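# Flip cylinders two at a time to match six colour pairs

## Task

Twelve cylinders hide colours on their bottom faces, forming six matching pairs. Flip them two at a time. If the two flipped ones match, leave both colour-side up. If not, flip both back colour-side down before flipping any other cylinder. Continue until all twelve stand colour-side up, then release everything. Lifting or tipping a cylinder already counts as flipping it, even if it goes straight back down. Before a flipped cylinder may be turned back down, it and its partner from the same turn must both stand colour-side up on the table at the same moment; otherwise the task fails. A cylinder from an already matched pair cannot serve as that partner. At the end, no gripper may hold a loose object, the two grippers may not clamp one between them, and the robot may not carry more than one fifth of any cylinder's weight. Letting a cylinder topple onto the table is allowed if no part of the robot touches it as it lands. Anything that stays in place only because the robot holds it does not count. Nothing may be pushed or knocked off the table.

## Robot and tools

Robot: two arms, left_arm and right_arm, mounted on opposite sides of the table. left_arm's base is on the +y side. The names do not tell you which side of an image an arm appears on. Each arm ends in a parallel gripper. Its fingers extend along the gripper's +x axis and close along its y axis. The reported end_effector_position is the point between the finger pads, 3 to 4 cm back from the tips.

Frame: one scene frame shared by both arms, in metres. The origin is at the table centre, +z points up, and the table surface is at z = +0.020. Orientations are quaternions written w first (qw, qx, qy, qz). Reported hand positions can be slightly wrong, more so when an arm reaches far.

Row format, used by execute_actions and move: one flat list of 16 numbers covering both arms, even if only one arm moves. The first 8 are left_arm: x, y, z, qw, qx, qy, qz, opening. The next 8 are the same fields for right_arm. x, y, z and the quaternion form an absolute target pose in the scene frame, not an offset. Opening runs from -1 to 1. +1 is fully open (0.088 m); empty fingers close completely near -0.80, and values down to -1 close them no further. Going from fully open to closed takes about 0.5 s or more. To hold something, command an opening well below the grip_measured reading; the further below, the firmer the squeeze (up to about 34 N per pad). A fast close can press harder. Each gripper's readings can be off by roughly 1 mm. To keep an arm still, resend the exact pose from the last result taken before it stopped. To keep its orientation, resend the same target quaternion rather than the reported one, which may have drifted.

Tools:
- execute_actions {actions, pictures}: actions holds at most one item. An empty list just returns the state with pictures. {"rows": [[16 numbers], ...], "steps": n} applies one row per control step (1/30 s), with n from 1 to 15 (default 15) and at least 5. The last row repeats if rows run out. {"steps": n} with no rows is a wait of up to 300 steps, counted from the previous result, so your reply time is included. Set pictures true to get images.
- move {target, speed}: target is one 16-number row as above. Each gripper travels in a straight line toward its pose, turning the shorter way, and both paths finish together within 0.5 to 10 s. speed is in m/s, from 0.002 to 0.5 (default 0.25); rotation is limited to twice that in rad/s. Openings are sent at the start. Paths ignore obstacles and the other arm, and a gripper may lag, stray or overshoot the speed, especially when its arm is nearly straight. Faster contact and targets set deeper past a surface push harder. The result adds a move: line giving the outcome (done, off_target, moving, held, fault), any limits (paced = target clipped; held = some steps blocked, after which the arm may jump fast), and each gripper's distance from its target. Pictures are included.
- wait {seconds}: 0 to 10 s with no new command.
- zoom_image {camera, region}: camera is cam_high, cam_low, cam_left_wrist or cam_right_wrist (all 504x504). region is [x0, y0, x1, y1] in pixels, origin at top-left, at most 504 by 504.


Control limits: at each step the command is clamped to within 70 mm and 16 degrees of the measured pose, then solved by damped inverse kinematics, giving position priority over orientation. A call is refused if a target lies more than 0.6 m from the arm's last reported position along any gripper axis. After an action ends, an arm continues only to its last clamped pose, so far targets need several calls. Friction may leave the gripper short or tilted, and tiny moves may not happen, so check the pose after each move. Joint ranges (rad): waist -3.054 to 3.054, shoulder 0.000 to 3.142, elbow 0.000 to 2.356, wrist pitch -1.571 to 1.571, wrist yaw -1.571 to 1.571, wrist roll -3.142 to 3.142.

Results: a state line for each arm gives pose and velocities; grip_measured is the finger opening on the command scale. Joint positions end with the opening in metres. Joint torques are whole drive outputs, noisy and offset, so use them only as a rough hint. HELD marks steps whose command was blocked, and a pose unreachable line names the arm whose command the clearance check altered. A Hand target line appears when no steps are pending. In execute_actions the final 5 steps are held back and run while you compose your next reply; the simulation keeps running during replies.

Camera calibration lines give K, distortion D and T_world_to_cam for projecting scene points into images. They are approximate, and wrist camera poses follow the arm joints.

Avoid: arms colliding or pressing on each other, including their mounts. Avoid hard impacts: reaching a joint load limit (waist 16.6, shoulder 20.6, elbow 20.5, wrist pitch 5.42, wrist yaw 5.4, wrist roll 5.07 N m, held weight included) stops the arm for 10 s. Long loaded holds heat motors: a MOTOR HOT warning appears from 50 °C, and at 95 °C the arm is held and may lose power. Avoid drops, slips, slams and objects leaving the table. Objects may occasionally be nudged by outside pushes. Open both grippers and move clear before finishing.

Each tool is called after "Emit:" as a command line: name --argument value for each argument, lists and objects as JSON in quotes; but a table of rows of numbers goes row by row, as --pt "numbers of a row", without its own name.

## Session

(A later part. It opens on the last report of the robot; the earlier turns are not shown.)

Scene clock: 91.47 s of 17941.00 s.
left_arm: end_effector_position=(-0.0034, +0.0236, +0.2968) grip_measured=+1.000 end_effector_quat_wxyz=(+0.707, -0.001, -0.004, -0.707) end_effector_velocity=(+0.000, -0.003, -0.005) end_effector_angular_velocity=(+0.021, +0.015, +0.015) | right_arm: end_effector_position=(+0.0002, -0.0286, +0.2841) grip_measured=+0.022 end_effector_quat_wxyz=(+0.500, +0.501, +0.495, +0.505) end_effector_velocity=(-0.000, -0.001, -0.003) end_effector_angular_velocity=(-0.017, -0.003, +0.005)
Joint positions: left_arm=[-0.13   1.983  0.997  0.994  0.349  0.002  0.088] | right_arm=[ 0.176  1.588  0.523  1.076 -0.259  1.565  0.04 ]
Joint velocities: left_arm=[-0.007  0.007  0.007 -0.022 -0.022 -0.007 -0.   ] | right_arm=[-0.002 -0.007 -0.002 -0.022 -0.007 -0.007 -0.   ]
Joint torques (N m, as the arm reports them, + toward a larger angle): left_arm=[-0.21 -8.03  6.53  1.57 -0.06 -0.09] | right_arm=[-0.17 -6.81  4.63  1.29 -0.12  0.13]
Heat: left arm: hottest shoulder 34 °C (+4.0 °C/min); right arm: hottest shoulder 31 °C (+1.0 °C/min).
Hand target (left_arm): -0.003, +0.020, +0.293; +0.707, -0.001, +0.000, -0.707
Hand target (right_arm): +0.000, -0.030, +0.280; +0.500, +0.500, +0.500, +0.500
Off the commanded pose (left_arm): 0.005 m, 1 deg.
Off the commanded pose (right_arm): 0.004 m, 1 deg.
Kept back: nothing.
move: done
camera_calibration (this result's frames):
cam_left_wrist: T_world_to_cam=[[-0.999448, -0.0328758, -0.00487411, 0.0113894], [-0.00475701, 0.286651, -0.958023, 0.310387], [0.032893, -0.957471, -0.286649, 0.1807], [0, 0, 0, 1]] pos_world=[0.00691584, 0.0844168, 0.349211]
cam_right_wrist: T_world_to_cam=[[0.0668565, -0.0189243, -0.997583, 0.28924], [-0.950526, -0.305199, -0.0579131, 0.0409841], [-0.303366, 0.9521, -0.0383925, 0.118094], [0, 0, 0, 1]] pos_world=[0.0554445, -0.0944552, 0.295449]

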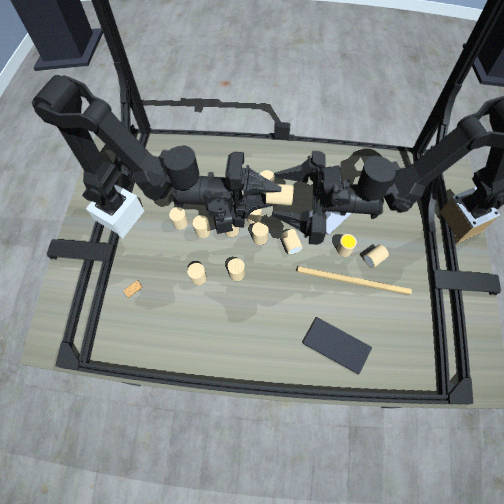

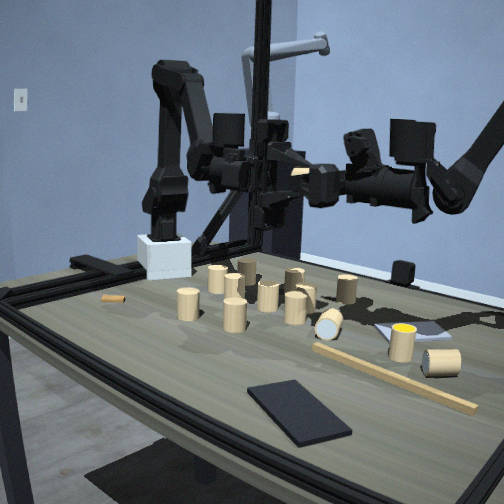

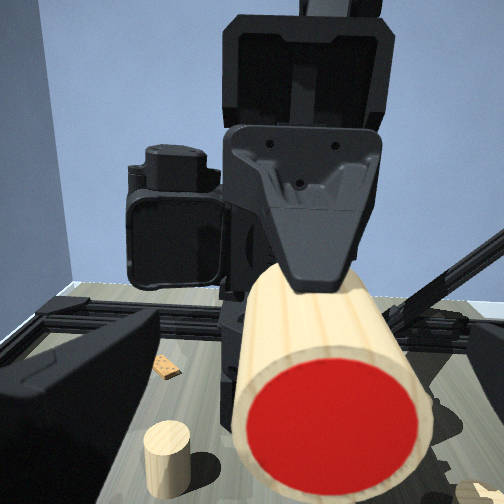

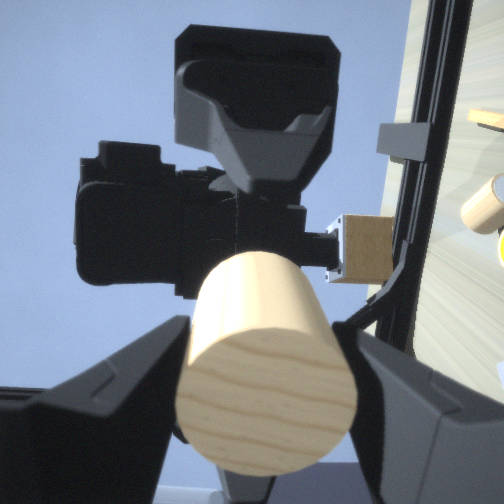

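Emit:
execute_actions --actions '[{"rows":[[-0.003,0.02,0.293,0.707,0,0,-0.707,-0.3,0,-0.03,0.28,0.5,0.5,0.5,0.5,-0.3]],"steps":15}]'

Emit:
execute_actions --actions '[{"rows":[[-0.003,0.02,0.293,0.707,0,0,-0.707,-0.3,0,-0.03,0.28,0.5,0.5,0.5,0.5,1]],"steps":12}]'

Emit:
move --target '[0.0,0.11,0.291,0.707,0,0,-0.707,-0.3,0,-0.03,0.28,0.5,0.5,0.5,0.5,1]'

Emit:
move --target '[0.15,0.26,0.13,0.5,0.5,0.5,-0.5,-0.3,0,-0.03,0.28,0.5,0.5,0.5,0.5,1]' --speed 0.5

Emit:
move --target '[0.15,0.26,0.067,0.5,0.5,0.5,-0.5,-0.3,0,-0.03,0.28,0.5,0.5,0.5,0.5,1]' --speed 0.1

Emit:
execute_actions --actions '[{"rows":[[0.152,0.256,0.074,0.5,0.5,0.5,-0.5,0.6,0,-0.03,0.28,0.5,0.5,0.5,0.5,1]],"steps":15}]'

Emit:
execute_actions --actions '[{"steps":50}]'

Emit:
execute_actions --actions '[{"rows":[[0.152,0.256,0.074,0.5,0.5,0.5,-0.5,-0.3,0,-0.03,0.28,0.5,0.5,0.5,0.5,1]],"steps":13}]'

Emit:
move --target '[0.15,0.26,0.16,0.5,0.5,0.5,-0.5,-0.3,0,-0.03,0.28,0.5,0.5,0.5,0.5,1]'

Emit:
move --target '[-0.003,0.11,0.291,0.707,0,0,-0.707,-0.3,0,-0.03,0.28,0.5,0.5,0.5,0.5,1]' --speed 0.5

Emit:
move --target '[-0.003,0.02,0.293,0.707,0,0,-0.707,-0.3,0,-0.03,0.28,0.5,0.5,0.5,0.5,1]' --speed 0.2

Scene clock: 92.37 s of 17941.00 s.
left_arm: end_effector_position=(-0.0031, +0.0232, +0.2967) grip_measured=+0.016 end_effector_quat_wxyz=(+0.707, -0.001, -0.004, -0.707) end_effector_velocity=(-0.000, -0.000, -0.001) end_effector_angular_velocity=(-0.002, +0.021, +0.005) | right_arm: end_effector_position=(+0.0002, -0.0287, +0.2840) grip_measured=+0.022 end_effector_quat_wxyz=(+0.500, +0.501, +0.495, +0.504) end_effector_velocity=(-0.001, -0.002, -0.003) end_effector_angular_velocity=(-0.012, -0.004, +0.005)
Joint positions: left_arm=[-0.13   1.984  0.999  0.992  0.349  0.002  0.04 ] | right_arm=[ 0.175  1.588  0.522  1.076 -0.26   1.566  0.04 ]
Joint velocities: left_arm=[-0.002  0.002 -0.002  0.007 -0.007 -0.022 -0.   ] | right_arm=[-0.002 -0.002 -0.007 -0.007 -0.007 -0.007 -0.   ]
Joint torques (N m, as the arm reports them, + toward a larger angle): left_arm=[-0.25 -8.36  6.69  1.48 -0.07 -0.13] | right_arm=[-0.15 -6.86  4.63  1.28 -0.11  0.12]
Heat: left arm: hottest shoulder 34 °C (+4.0 °C/min); right arm: hottest shoulder 31 °C (+1.0 °C/min).
Steps of this call (steps 1 to 17: nothing new was sent; steps 18 to 27: the first 10 steps of this action). Readings (end_effector_position):
18: left_arm (-0.0033, +0.0233, +0.2968) | right_arm (+0.0002, -0.0286, +0.2841)
19: left_arm (-0.0033, +0.0233, +0.2967) | right_arm (+0.0001, -0.0287, +0.2840)
21: left_arm (-0.0033, +0.0232, +0.2968) | right_arm (+0.0001, -0.0287, +0.2840)
25: left_arm (-0.0033, +0.0232, +0.2968) | right_arm (+0.0001, -0.0287, +0.2840)
27: the state above

Scene clock: 92.77 s of 17941.00 s.
left_arm: end_effector_position=(-0.0033, +0.0230, +0.2954) grip_measured=+0.016 end_effector_quat_wxyz=(+0.707, +0.000, -0.002, -0.707) end_effector_velocity=(-0.000, -0.000, -0.006) end_effector_angular_velocity=(+0.016, -0.001, +0.005) | right_arm: end_effector_position=(+0.0002, -0.0287, +0.2841) grip_measured=+0.524 end_effector_quat_wxyz=(+0.499, +0.501, +0.495, +0.505) end_effector_velocity=(+0.002, -0.001, -0.002) end_effector_angular_velocity=(-0.007, +0.009, +0.000)
Joint positions: left_arm=[-0.131  1.986  0.999  0.99   0.349  0.002  0.04 ] | right_arm=[ 0.175  1.588  0.522  1.077 -0.26   1.566  0.065]
Joint velocities: left_arm=[-0.002  0.007 -0.002 -0.007 -0.007  0.007 -0.   ] | right_arm=[-0.007 -0.002 -0.002 -0.007 -0.007  0.007  0.175]
Joint torques (N m, as the arm reports them, + toward a larger angle): left_arm=[-0.15 -8.47  6.42  1.63 -0.1   0.  ] | right_arm=[-0.13 -6.83  4.67  1.27 -0.1   0.11]
Heat: left arm: hottest shoulder 34 °C (+4.0 °C/min); right arm: hottest shoulder 31 °C (+1.0 °C/min).
Off your previous action's commanded pose (left_arm): 0.005 m, 0 deg at its last step (step 5 of this call).
Off your previous action's commanded pose (right_arm): 0.004 m, 1 deg at its last step (step 5 of this call).
Steps of this call (steps 1 to 5: the last 5 steps of your previous action; steps 6 to 12: the first 7 steps of this action). Readings (end_effector_position):
6: left_arm (-0.0033, +0.0232, +0.2967) | right_arm (+0.0002, -0.0287, +0.2840)
7: left_arm (-0.0033, +0.0232, +0.2967) | right_arm (+0.0002, -0.0287, +0.2840)
9: left_arm (-0.0033, +0.0231, +0.2963) | right_arm (+0.0002, -0.0287, +0.2841)
12: the state above

Scene clock: 94.30 s of 17941.00 s.
left_arm: end_effector_position=(+0.0008, +0.1066, +0.2893) grip_measured=+0.016 end_effector_quat_wxyz=(+0.707, +0.001, +0.002, -0.707) end_effector_velocity=(+0.001, +0.003, -0.006) end_effector_angular_velocity=(+0.024, +0.019, +0.010) | right_arm: end_effector_position=(+0.0002, -0.0287, +0.2840) grip_measured=+1.000 end_effector_quat_wxyz=(+0.500, +0.501, +0.495, +0.504) end_effector_velocity=(+0.002, -0.001, +0.000) end_effector_angular_velocity=(-0.002, -0.007, -0.010)
Joint positions: left_arm=[-0.024  1.774  0.665  1.105  0.455  0.002  0.04 ] | right_arm=[ 0.175  1.588  0.522  1.076 -0.26   1.566  0.088]
Joint velocities: left_arm=[ 0.002 -0.007 -0.012 -0.022 -0.007 -0.007 -0.   ] | right_arm=[-0.002 -0.007 -0.002 -0.007  0.007 -0.007  0.   ]
Joint torques (N m, as the arm reports them, + toward a larger angle): left_arm=[ 0.38 -9.28  3.75  1.88  0.09  0.01] | right_arm=[-0.12 -6.85  4.69  1.26 -0.1   0.11]
Heat: left arm: hottest shoulder 34 °C (+4.0 °C/min); right arm: hottest shoulder 31 °C (+1.0 °C/min).
Hand target (left_arm): +0.000, +0.110, +0.291; +0.707, +0.000, -0.000, -0.707
Hand target (right_arm): -0.000, -0.030, +0.280; +0.500, +0.500, +0.500, +0.500
Off your previous action's commanded pose (left_arm): 0.004 m, 0 deg at its last step (step 5 of this call).
Off your previous action's commanded pose (right_arm): 0.004 m, 1 deg at its last step (step 5 of this call).
Off the commanded pose (left_arm): 0.004 m, 0 deg.
Off the commanded pose (right_arm): 0.004 m, 1 deg.
Kept back: nothing.
move: done
camera_calibration (this result's frames):
cam_left_wrist: T_world_to_cam=[[-0.999435, -0.0336068, 0.0000409306, 0.0169731], [-0.0100628, 0.298098, -0.954482, 0.277125], [0.0320648, -0.953944, -0.298267, 0.260904], [0, 0, 0, 1]] pos_world=[0.0113863, 0.166848, 0.34233]
cam_right_wrist: T_world_to_cam=[[0.0663935, -0.0192681, -0.997607, 0.289088], [-0.950435, -0.305587, -0.0573519, 0.0407973], [-0.303751, 0.951969, -0.0386021, 0.118239], [0, 0, 0, 1]] pos_world=[0.0554969, -0.0945229, 0.2953]

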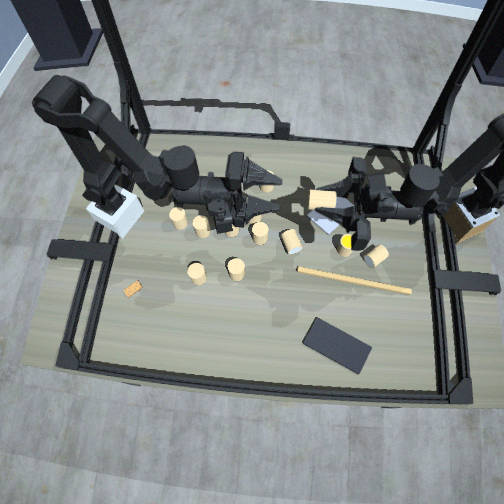

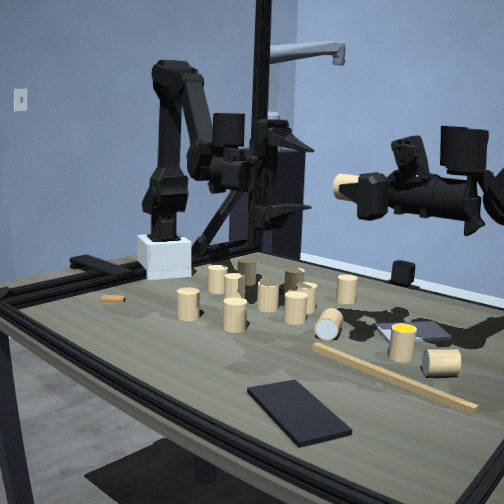

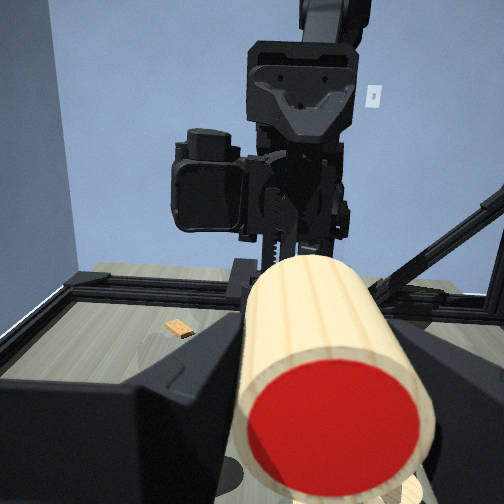

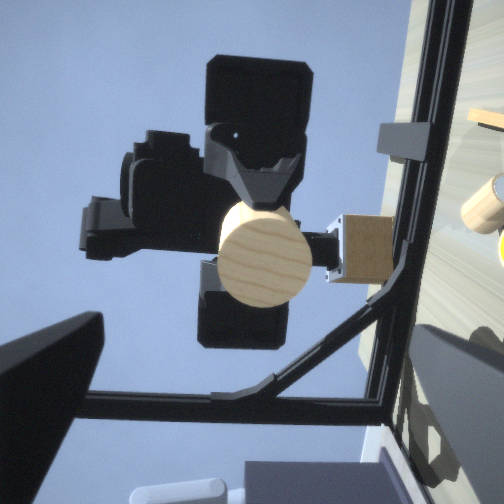

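Scene clock: 96.47 s of 17941.00 s.
left_arm: end_effector_position=(+0.1498, +0.2584, +0.1312) grip_measured=+0.015 end_effector_quat_wxyz=(+0.506, +0.495, +0.499, -0.500) end_effector_velocity=(-0.001, +0.004, -0.001) end_effector_angular_velocity=(+0.038, +0.008, +0.005) | right_arm: end_effector_position=(+0.0002, -0.0287, +0.2840) grip_measured=+1.000 end_effector_quat_wxyz=(+0.499, +0.501, +0.495, +0.504) end_effector_velocity=(-0.001, -0.002, -0.002) end_effector_angular_velocity=(-0.007, -0.020, +0.005)
Joint positions: left_arm=[ 0.329  2.121  1.473 -0.912  0.008  0.799  0.04 ] | right_arm=[ 0.175  1.588  0.522  1.076 -0.26   1.566  0.088]
Joint velocities: left_arm=[-0.002  0.012  0.017 -0.037 -0.022 -0.007 -0.   ] | right_arm=[-0.002 -0.007 -0.007 -0.007 -0.007 -0.022  0.   ]
Joint torques (N m, as the arm reports them, + toward a larger angle): left_arm=[ 0.09 -8.74  6.34  0.15 -0.1   0.15] | right_arm=[-0.13 -6.84  4.7   1.28 -0.1   0.11]
Heat: left arm: hottest shoulder 34 °C (+4.0 °C/min); right arm: hottest shoulder 31 °C (+1.0 °C/min).
Hand target (left_arm): +0.152, +0.258, +0.128; +0.503, +0.497, +0.501, -0.499
Hand target (right_arm): -0.000, -0.030, +0.280; +0.500, +0.500, +0.500, +0.500
Off the commanded pose (left_arm): 0.002 m, 1 deg.
Off the commanded pose (right_arm): 0.004 m, 1 deg.
Kept back: nothing.
move: done
camera_calibration (this result's frames):
cam_left_wrist: T_world_to_cam=[[-0.999326, -0.00977897, -0.0353913, 0.169403], [-0.0193581, 0.959359, 0.281524, -0.249138], [0.0312, 0.282019, -0.958901, 0.121186], [0, 0, 0, 1]] pos_world=[0.160685, 0.206493, 0.192339]
cam_right_wrist: T_world_to_cam=[[0.066013, -0.0192675, -0.997633, 0.289095], [-0.950456, -0.305591, -0.0569894, 0.0406942], [-0.303769, 0.951968, -0.0384859, 0.118206], [0, 0, 0, 1]] pos_world=[0.0555015, -0.0945227, 0.295279]

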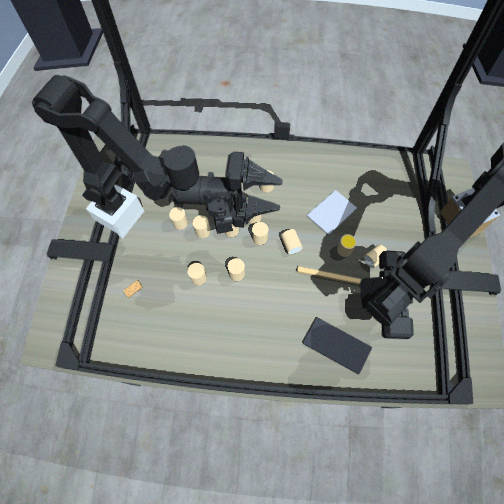

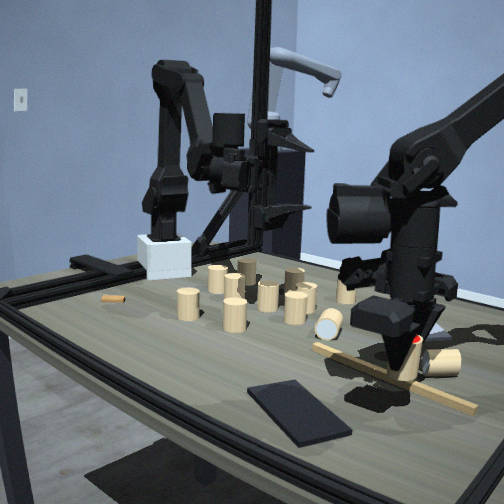

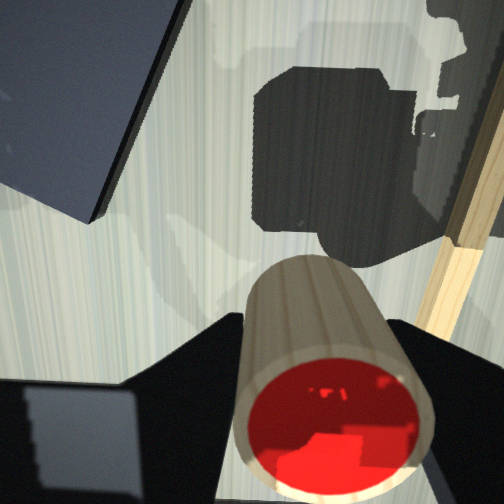

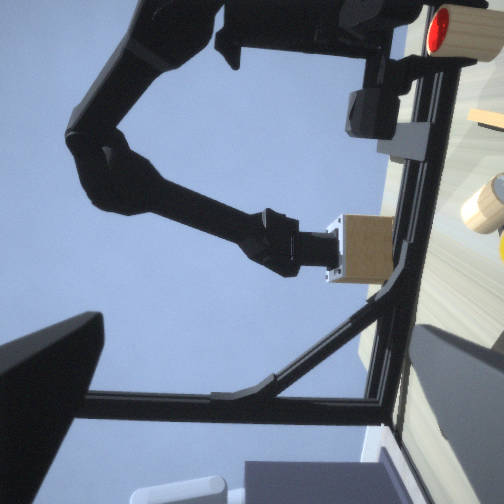

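Scene clock: 97.53 s of 17941.00 s.
left_arm: end_effector_position=(+0.1533, +0.2560, +0.0759) grip_measured=+0.015 end_effector_quat_wxyz=(+0.509, +0.498, +0.492, -0.500) end_effector_velocity=(-0.000, -0.002, +0.000) end_effector_angular_velocity=(+0.000, -0.010, +0.000) | right_arm: end_effector_position=(+0.0002, -0.0288, +0.2839) grip_measured=+1.000 end_effector_quat_wxyz=(+0.500, +0.501, +0.495, +0.504) end_effector_velocity=(-0.000, -0.001, -0.002) end_effector_angular_velocity=(-0.007, -0.006, +0.005)
Joint positions: left_arm=[ 0.329  2.227  1.4   -0.72   0.003  0.805  0.04 ] | right_arm=[ 0.175  1.588  0.522  1.076 -0.26   1.566  0.088]
Joint velocities: left_arm=[-0.007 -0.002 -0.002  0.007 -0.007 -0.007 -0.   ] | right_arm=[-0.002 -0.002 -0.002 -0.007 -0.007 -0.007  0.   ]
Joint torques (N m, as the arm reports them, + toward a larger angle): left_arm=[-0.07 -8.72  3.86  0.59 -0.06  0.12] | right_arm=[-0.13 -6.84  4.68  1.28 -0.1   0.09]
Heat: left arm: hottest shoulder 34 °C (+4.0 °C/min); right arm: hottest shoulder 31 °C (+1.0 °C/min).
Hand target (left_arm): +0.150, +0.260, +0.067; +0.500, +0.500, +0.500, -0.500
Hand target (right_arm): -0.000, -0.030, +0.280; +0.500, +0.500, +0.500, +0.500
Off the commanded pose (left_arm): 0.010 m, 1 deg.
Off the commanded pose (right_arm): 0.004 m, 1 deg.
Kept back: nothing.
move: off_target (left_arm)
camera_calibration (this result's frames):
cam_left_wrist: T_world_to_cam=[[-0.998829, -0.00360687, -0.0482479, 0.170292], [-0.0168111, 0.960957, 0.276186, -0.231622], [0.045368, 0.276674, -0.959892, 0.0679612], [0, 0, 0, 1]] pos_world=[0.163116, 0.20439, 0.137423]
cam_right_wrist: T_world_to_cam=[[0.0659149, -0.0196352, -0.997632, 0.288938], [-0.950462, -0.305612, -0.0567832, 0.040589], [-0.303773, 0.951954, -0.0388069, 0.11835], [0, 0, 0, 1]] pos_world=[0.0554846, -0.094586, 0.295151]

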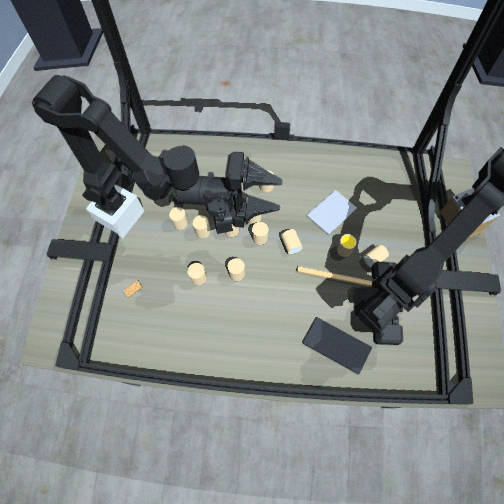

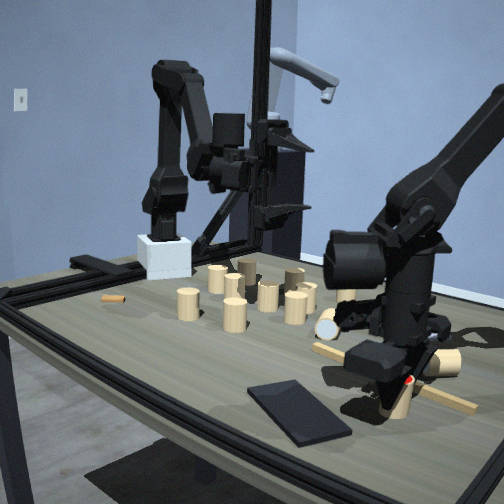

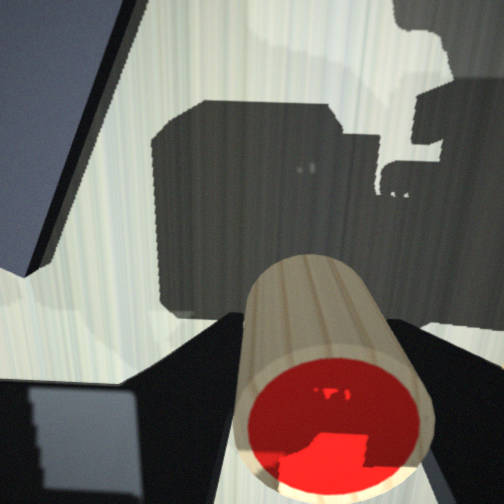

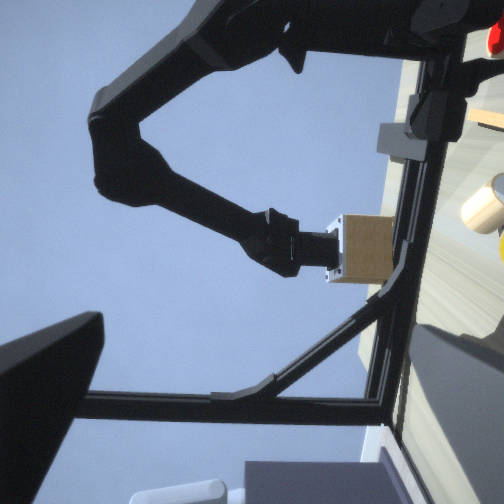

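Scene clock: 97.87 s of 17941.00 s.
left_arm: end_effector_position=(+0.1520, +0.2573, +0.0775) grip_measured=+0.547 end_effector_quat_wxyz=(+0.504, +0.498, +0.498, -0.500) end_effector_velocity=(+0.001, -0.001, +0.003) end_effector_angular_velocity=(+0.010, +0.000, +0.020) | right_arm: end_effector_position=(+0.0002, -0.0288, +0.2839) grip_measured=+1.000 end_effector_quat_wxyz=(+0.500, +0.501, +0.495, +0.504) end_effector_velocity=(+0.002, -0.001, -0.002) end_effector_angular_velocity=(-0.007, -0.020, -0.000)
Joint positions: left_arm=[ 0.329  2.228  1.409 -0.743  0.003  0.805  0.066] | right_arm=[ 0.175  1.588  0.522  1.076 -0.26   1.566  0.088]
Joint velocities: left_arm=[-0.002  0.002  0.017 -0.022 -0.007 -0.022  0.022] | right_arm=[-0.007 -0.002 -0.002 -0.007 -0.007 -0.022  0.   ]
Joint torques (N m, as the arm reports them, + toward a larger angle): left_arm=[-0.07 -8.89  5.34  0.07 -0.02  0.02] | right_arm=[-0.13 -6.85  4.73  1.27 -0.1   0.1 ]
Heat: left arm: hottest shoulder 34 °C (+4.0 °C/min); right arm: hottest shoulder 31 °C (+1.0 °C/min).
Steps of this call (steps 1 to 10: the first 10 steps of this action). Readings (end_effector_position):
1: left_arm (+0.1532, +0.2561, +0.0759) | right_arm (+0.0002, -0.0288, +0.2839)
2: left_arm (+0.1528, +0.2565, +0.0761) | right_arm (+0.0002, -0.0288, +0.2839)
4: left_arm (+0.1517, +0.2576, +0.0765) | right_arm (+0.0002, -0.0288, +0.2839)
8: left_arm (+0.1518, +0.2576, +0.0771) | right_arm (+0.0002, -0.0288, +0.2839)
10: the state above

Scene clock: 99.53 s of 17941.00 s.
left_arm: end_effector_position=(+0.1519, +0.2572, +0.0776) grip_measured=+0.600 end_effector_quat_wxyz=(+0.503, +0.498, +0.498, -0.500) end_effector_velocity=(+0.002, -0.002, +0.001) end_effector_angular_velocity=(-0.003, -0.014, +0.005) | right_arm: end_effector_position=(+0.0002, -0.0288, +0.2839) grip_measured=+1.000 end_effector_quat_wxyz=(+0.500, +0.501, +0.495, +0.504) end_effector_velocity=(-0.000, -0.001, -0.005) end_effector_angular_velocity=(-0.021, -0.002, +0.005)
Joint positions: left_arm=[ 0.329  2.228  1.41  -0.745  0.003  0.805  0.068] | right_arm=[ 0.175  1.588  0.522  1.076 -0.26   1.566  0.088]
Joint velocities: left_arm=[-0.002 -0.002  0.002  0.007 -0.007 -0.007 -0.   ] | right_arm=[-0.002 -0.002 -0.002 -0.022 -0.007 -0.007  0.   ]
Joint torques (N m, as the arm reports them, + toward a larger angle): left_arm=[-0.2  -9.05  5.56  0.17 -0.05 -0.01] | right_arm=[-0.13 -6.84  4.74  1.28 -0.1   0.09]
Heat: left arm: hottest shoulder 34 °C (+3.0 °C/min); right arm: hottest shoulder 31 °C (+1.0 °C/min).
Hand target (left_arm): +0.152, +0.256, +0.074; +0.500, +0.500, +0.500, -0.500
Hand target (right_arm): -0.000, -0.030, +0.280; +0.500, +0.500, +0.500, +0.500
Off the commanded pose (left_arm): 0.004 m, 0 deg.
Off the commanded pose (right_arm): 0.004 m, 1 deg.
Kept back: nothing.
Steps of this call (steps 1 to 5: the last 5 steps of your previous action; steps 6 to 50: nothing new was sent). Readings (end_effector_position):
1: left_arm (+0.1519, +0.2572, +0.0775) | right_arm (+0.0002, -0.0288, +0.2839)
2: left_arm (+0.1520, +0.2571, +0.0776) | right_arm (+0.0002, -0.0288, +0.2839)
4: left_arm (+0.1519, +0.2571, +0.0777) | right_arm (+0.0002, -0.0288, +0.2839)
8: left_arm (+0.1519, +0.2571, +0.0776) | right_arm (+0.0002, -0.0288, +0.2839)
50: the state above

Scene clock: 99.80 s of 17941.00 s.
left_arm: end_effector_position=(+0.1522, +0.2571, +0.0779) grip_measured=+0.017 end_effector_quat_wxyz=(+0.503, +0.499, +0.498, -0.500) end_effector_velocity=(-0.001, +0.001, -0.005) end_effector_angular_velocity=(+0.010, +0.000, +0.005) | right_arm: end_effector_position=(+0.0002, -0.0288, +0.2839) grip_measured=+1.000 end_effector_quat_wxyz=(+0.500, +0.501, +0.495, +0.504) end_effector_velocity=(-0.002, -0.001, -0.002) end_effector_angular_velocity=(-0.007, -0.006, +0.019)
Joint positions: left_arm=[ 0.328  2.228  1.412 -0.747  0.001  0.805  0.04 ] | right_arm=[ 0.175  1.588  0.522  1.076 -0.26   1.566  0.088]
Joint velocities: left_arm=[-0.002  0.012 -0.002  0.007 -0.007 -0.007  0.   ] | right_arm=[-0.002 -0.002 -0.002 -0.007 -0.022 -0.007  0.   ]
Joint torques (N m, as the arm reports them, + toward a larger angle): left_arm=[-0.08 -8.9   5.33  0.32 -0.02  0.01] | right_arm=[-0.14 -6.84  4.73  1.28 -0.11  0.1 ]
Heat: left arm: hottest shoulder 34 °C (+3.0 °C/min); right arm: hottest shoulder 31 °C (+1.0 °C/min).
Steps of this call (steps 1 to 8: the first 8 steps of this action). Readings (end_effector_position):
1: left_arm (+0.1520, +0.2571, +0.0777) | right_arm (+0.0002, -0.0288, +0.2839)
2: left_arm (+0.1520, +0.2571, +0.0777) | right_arm (+0.0002, -0.0288, +0.2839)
4: left_arm (+0.1520, +0.2571, +0.0777) | right_arm (+0.0002, -0.0288, +0.2839)
8: the state above

Scene clock: 100.97 s of 17941.00 s.
left_arm: end_effector_position=(+0.1470, +0.2620, +0.1533) grip_measured=+0.016 end_effector_quat_wxyz=(+0.494, +0.499, +0.507, -0.500) end_effector_velocity=(-0.002, +0.002, +0.003) end_effector_angular_velocity=(+0.014, +0.004, +0.005) | right_arm: end_effector_position=(+0.0002, -0.0288, +0.2839) grip_measured=+1.000 end_effector_quat_wxyz=(+0.500, +0.501, +0.495, +0.504) end_effector_velocity=(+0.002, -0.001, +0.000) end_effector_angular_velocity=(-0.002, -0.021, -0.000)
Joint positions: left_arm=[ 0.328  2.097  1.529 -1.021  0.001  0.805  0.04 ] | right_arm=[ 0.175  1.588  0.522  1.076 -0.26   1.566  0.088]
Joint velocities: left_arm=[-0.002 -0.002  0.007 -0.022 -0.007 -0.007 -0.   ] | right_arm=[-0.007 -0.007 -0.002 -0.007 -0.007 -0.022  0.   ]
Joint torques (N m, as the arm reports them, + toward a larger angle): left_arm=[  0.04 -12.29   6.29   0.28  -0.02   0.08] | right_arm=[-0.13 -6.85  4.74  1.28 -0.1   0.1 ]
Heat: left arm: hottest shoulder 35 °C (+4.0 °C/min); right arm: hottest shoulder 31 °C (+1.0 °C/min).
Hand target (left_arm): +0.150, +0.260, +0.160; +0.500, +0.500, +0.500, -0.500
Hand target (right_arm): -0.000, -0.030, +0.280; +0.500, +0.500, +0.500, +0.500
Off your previous action's commanded pose (left_arm): 0.004 m, 0 deg at its last step (step 5 of this call).
Off your previous action's commanded pose (right_arm): 0.004 m, 1 deg at its last step (step 5 of this call).
Off the commanded pose (left_arm): 0.008 m, 1 deg.
Off the commanded pose (right_arm): 0.004 m, 1 deg.
Kept back: nothing.
move: done
camera_calibration (this result's frames):
cam_left_wrist: T_world_to_cam=[[-0.999812, -0.00144136, -0.0193258, 0.162899], [-0.00727959, 0.952134, 0.305594, -0.26249], [0.0179603, 0.305678, -0.951966, 0.136143], [0, 0, 0, 1]] pos_world=[0.158512, 0.208545, 0.212968]
cam_right_wrist: T_world_to_cam=[[0.0659149, -0.0196352, -0.997632, 0.288938], [-0.950462, -0.305612, -0.0567832, 0.040589], [-0.303773, 0.951954, -0.0388069, 0.11835], [0, 0, 0, 1]] pos_world=[0.0554846, -0.094586, 0.295151]

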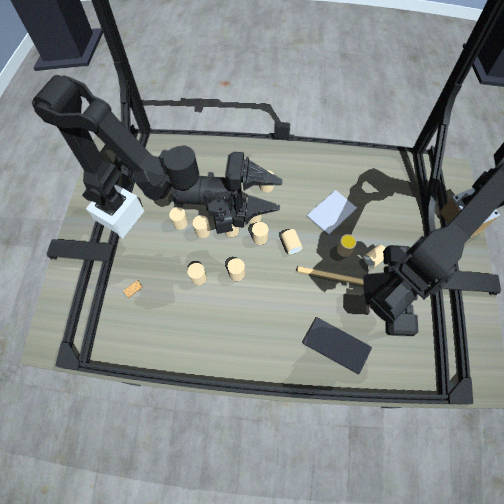

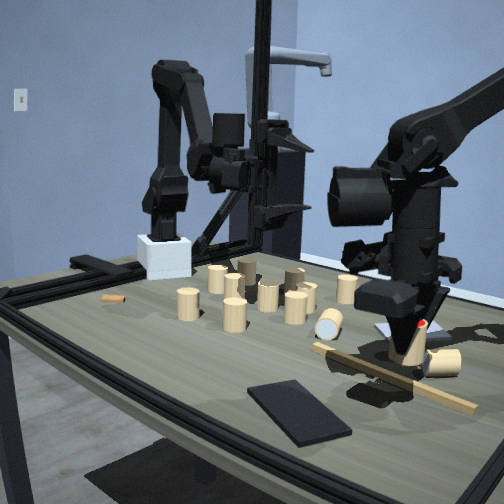

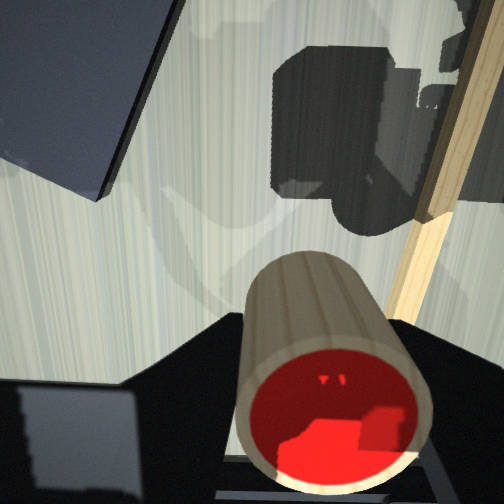

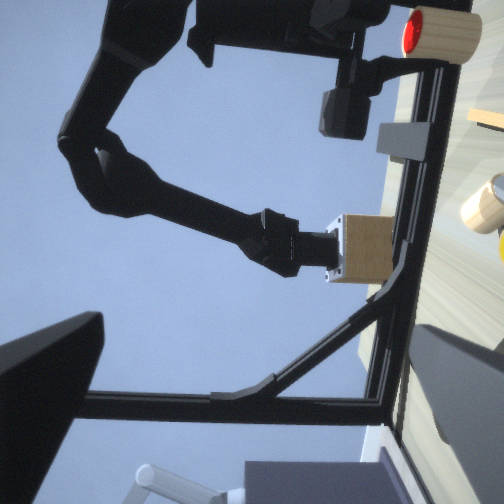

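Scene clock: 103.27 s of 17941.00 s.
left_arm: end_effector_position=(-0.0036, +0.1111, +0.3009) grip_measured=+0.015 end_effector_quat_wxyz=(+0.704, +0.000, -0.009, -0.710) end_effector_velocity=(-0.002, -0.000, -0.001) end_effector_angular_velocity=(-0.006, +0.019, -0.000) | right_arm: end_effector_position=(+0.0001, -0.0288, +0.2837) grip_measured=+1.000 end_effector_quat_wxyz=(+0.500, +0.501, +0.495, +0.504) end_effector_velocity=(-0.000, -0.001, +0.002) end_effector_angular_velocity=(+0.007, -0.009, +0.005)
Joint positions: left_arm=[-0.026  1.728  0.653  1.088  0.462  0.007  0.04 ] | right_arm=[ 0.175  1.588  0.522  1.076 -0.26   1.566  0.088]
Joint velocities: left_arm=[-0.007  0.007 -0.007  0.022 -0.007 -0.022  0.   ] | right_arm=[-0.002 -0.002 -0.002  0.007 -0.007 -0.007  0.   ]
Joint torques (N m, as the arm reports them, + toward a larger angle): left_arm=[-0.21 -6.13  4.04  1.92 -0.12 -0.01] | right_arm=[-0.13 -6.85  4.74  1.28 -0.1   0.09]
Heat: left arm: hottest shoulder 35 °C (+4.0 °C/min); right arm: hottest shoulder 31 °C (+1.0 °C/min).
Hand target (left_arm): -0.005, +0.112, +0.293; +0.704, +0.002, +0.001, -0.710
Hand target (right_arm): -0.000, -0.030, +0.280; +0.500, +0.500, +0.500, +0.500
Off the commanded pose (left_arm): 0.010 m, 1 deg.
Off the commanded pose (right_arm): 0.004 m, 1 deg.
Kept back: nothing.
move: off_target (left_arm)
camera_calibration (this result's frames):
cam_left_wrist: T_world_to_cam=[[-0.999626, -0.0241947, -0.0127218, 0.0155232], [0.00536496, 0.282694, -0.959195, 0.290041], [0.0268038, -0.958905, -0.282458, 0.264588], [0, 0, 0, 1]] pos_world=[0.00686935, 0.172098, 0.353138]
cam_right_wrist: T_world_to_cam=[[0.0658167, -0.0200029, -0.997631, 0.288781], [-0.950467, -0.305633, -0.0565771, 0.0404839], [-0.303777, 0.951939, -0.0391278, 0.118494], [0, 0, 0, 1]] pos_world=[0.0554677, -0.0946493, 0.295024]

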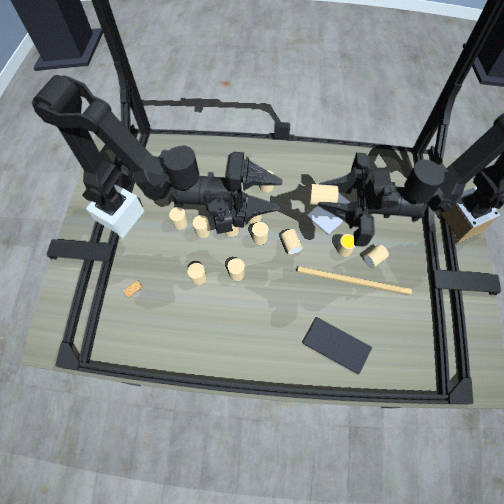

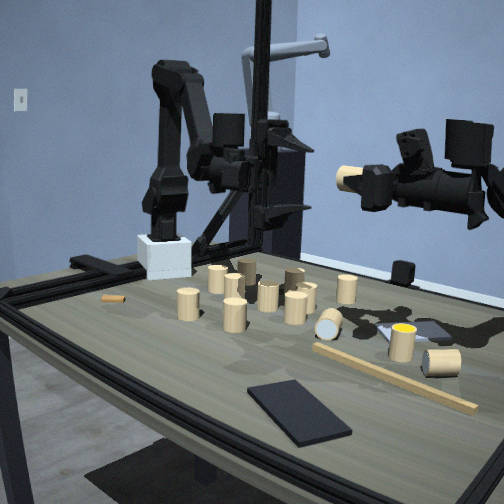

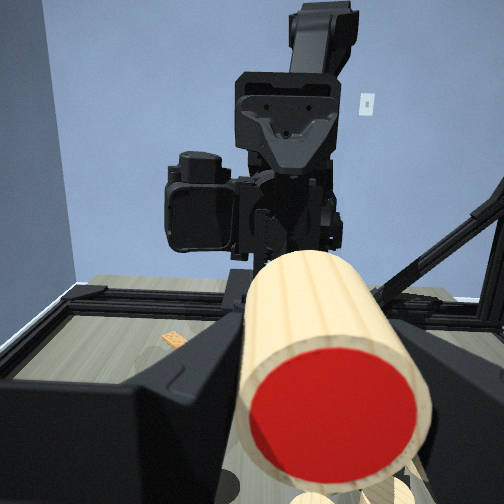

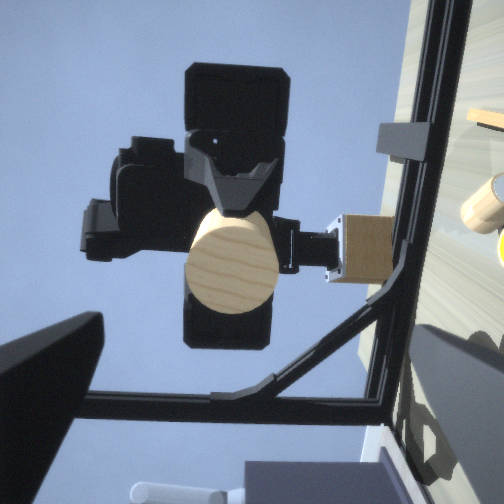

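Scene clock: 104.33 s of 17941.00 s.
left_arm: end_effector_position=(-0.0032, +0.0237, +0.2950) grip_measured=+0.016 end_effector_quat_wxyz=(+0.707, +0.000, -0.002, -0.707) end_effector_velocity=(-0.002, -0.003, -0.005) end_effector_angular_velocity=(+0.021, +0.015, -0.000) | right_arm: end_effector_position=(+0.0001, -0.0288, +0.2837) grip_measured=+1.000 end_effector_quat_wxyz=(+0.500, +0.501, +0.495, +0.504) end_effector_velocity=(+0.002, -0.001, -0.002) end_effector_angular_velocity=(-0.007, -0.005, -0.010)
Joint positions: left_arm=[-0.13   1.985  0.995  0.993  0.349  0.002  0.04 ] | right_arm=[ 0.175  1.588  0.522  1.076 -0.26   1.566  0.088]
Joint velocities: left_arm=[-0.007  0.007  0.007 -0.022 -0.007 -0.007 -0.   ] | right_arm=[-0.002 -0.002 -0.002 -0.007  0.007 -0.007  0.   ]
Joint torques (N m, as the arm reports them, + toward a larger angle): left_arm=[-0.12 -8.16  6.79  1.55 -0.17 -0.07] | right_arm=[-0.14 -6.85  4.78  1.28 -0.1   0.1 ]
Heat: left arm: hottest shoulder 35 °C (+3.0 °C/min); right arm: hottest shoulder 31 °C (+1.0 °C/min).
Hand target (left_arm): -0.003, +0.020, +0.293; +0.707, -0.000, +0.000, -0.707
Hand target (right_arm): -0.000, -0.030, +0.280; +0.500, +0.500, +0.500, +0.500
Off the commanded pose (left_arm): 0.004 m, 0 deg.
Off the commanded pose (right_arm): 0.004 m, 1 deg.
Kept back: nothing.
move: done
camera_calibration (this result's frames):
cam_left_wrist: T_world_to_cam=[[-0.999441, -0.033239, -0.00371346, 0.0112032], [-0.00612708, 0.29111, -0.95667, 0.308035], [0.0328798, -0.956112, -0.291151, 0.18161], [0, 0, 0, 1]] pos_world=[0.007113, 0.0843402, 0.347606]
cam_right_wrist: T_world_to_cam=[[0.0658167, -0.0200029, -0.997631, 0.288781], [-0.950467, -0.305633, -0.0565771, 0.0404839], [-0.303777, 0.951939, -0.0391278, 0.118494], [0, 0, 0, 1]] pos_world=[0.0554677, -0.0946493, 0.295024]

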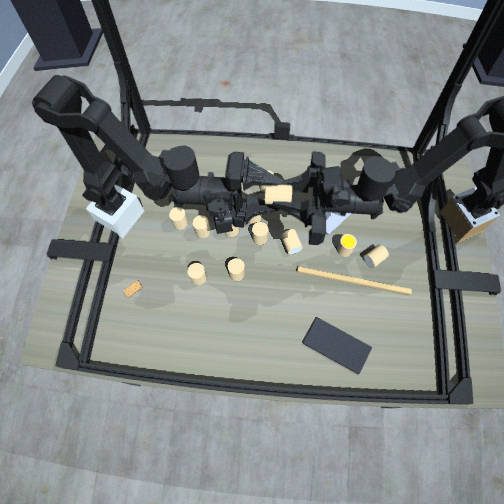

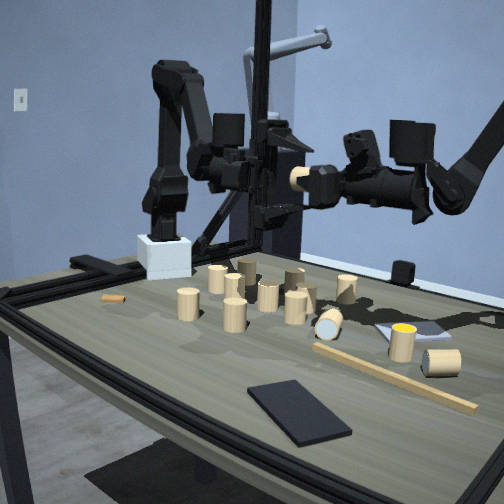

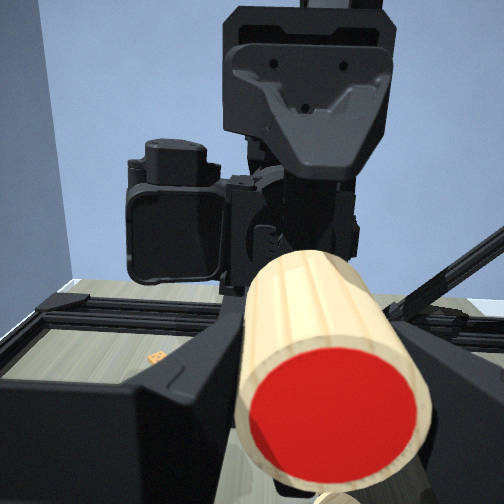

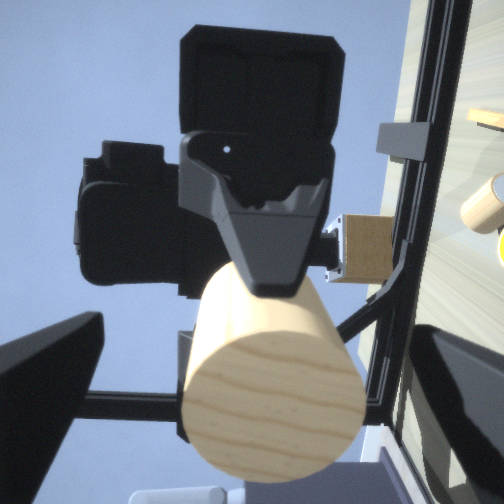

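Emit:
execute_actions --actions '[]'

Scene clock: 105.07 s of 17941.00 s.
left_arm: end_effector_position=(-0.0033, +0.0235, +0.2949) grip_measured=+0.016 end_effector_quat_wxyz=(+0.707, +0.000, -0.002, -0.707) end_effector_velocity=(-0.000, +0.000, -0.001) end_effector_angular_velocity=(+0.007, +0.010, +0.005) | right_arm: end_effector_position=(+0.0001, -0.0288, +0.2837) grip_measured=+1.000 end_effector_quat_wxyz=(+0.499, +0.501, +0.496, +0.504) end_effector_velocity=(+0.004, -0.001, -0.005) end_effector_angular_velocity=(-0.021, -0.002, -0.015)
Joint positions: left_arm=[-0.13   1.986  0.996  0.992  0.349  0.002  0.04 ] | right_arm=[ 0.175  1.588  0.522  1.076 -0.26   1.566  0.088]
Joint velocities: left_arm=[-0.002 -0.002 -0.002 -0.007 -0.007 -0.007 -0.   ] | right_arm=[-0.007 -0.002 -0.002 -0.022  0.007 -0.007  0.   ]
Joint torques (N m, as the arm reports them, + toward a larger angle): left_arm=[-0.29 -8.52  6.67  1.56 -0.13 -0.04] | right_arm=[-0.13 -6.84  4.79  1.28 -0.1   0.09]
Heat: left arm: hottest shoulder 35 °C (+3.0 °C/min); right arm: hottest shoulder 31 °C (+1.0 °C/min).
Hand target (left_arm): -0.003, +0.020, +0.293; +0.707, -0.000, +0.000, -0.707
Hand target (right_arm): -0.000, -0.030, +0.280; +0.500, +0.500, +0.500, +0.500
Off the commanded pose (left_arm): 0.004 m, 0 deg.
Off the commanded pose (right_arm): 0.004 m, 1 deg.
Kept back: nothing.
Steps of this call (steps 1 to 22: nothing new was sent). Readings (end_effector_position):
1: left_arm (-0.0034, +0.0236, +0.2948) | right_arm (+0.0001, -0.0288, +0.2837)
2: left_arm (-0.0034, +0.0236, +0.2948) | right_arm (+0.0001, -0.0288, +0.2837)
4: left_arm (-0.0034, +0.0235, +0.2948) | right_arm (+0.0001, -0.0288, +0.2837)
8: left_arm (-0.0033, +0.0235, +0.2949) | right_arm (+0.0001, -0.0288, +0.2837)
22: the state above
camera_calibration (this result's frames):
cam_left_wrist: T_world_to_cam=[[-0.999441, -0.0332377, -0.00359392, 0.011108], [-0.00625289, 0.291452, -0.956565, 0.307992], [0.0328415, -0.956008, -0.291497, 0.181413], [0, 0, 0, 1]] pos_world=[0.00706975, 0.0840369, 0.347536]
cam_right_wrist: T_world_to_cam=[[0.0654362, -0.0200023, -0.997656, 0.288788], [-0.950487, -0.305636, -0.0562146, 0.0403809], [-0.303796, 0.951938, -0.0390116, 0.118461], [0, 0, 0, 1]] pos_world=[0.0554723, -0.0946491, 0.295002]

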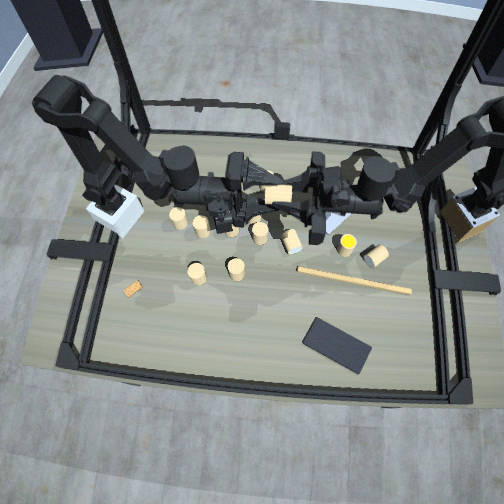

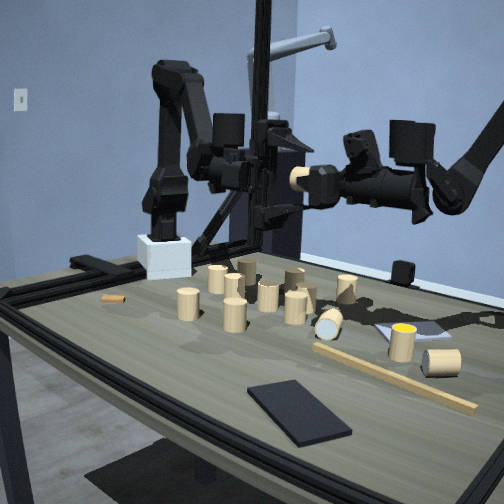

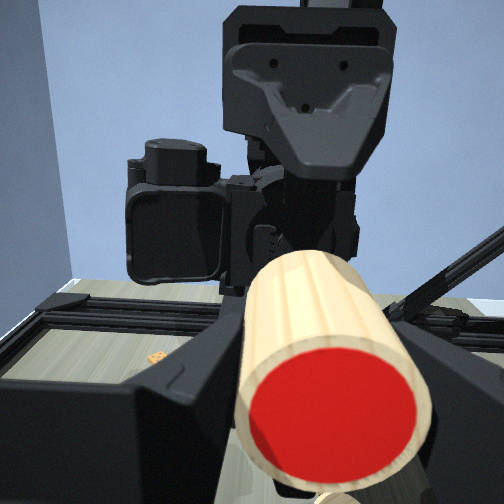

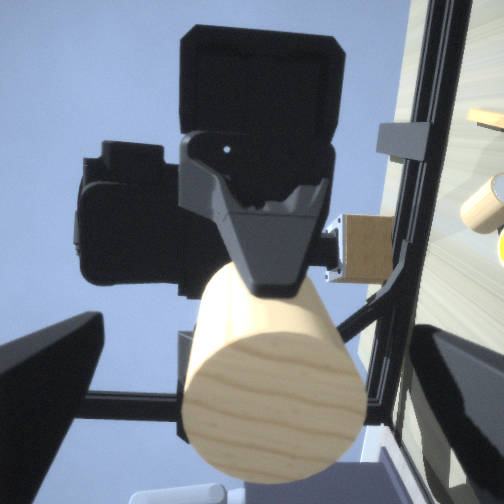

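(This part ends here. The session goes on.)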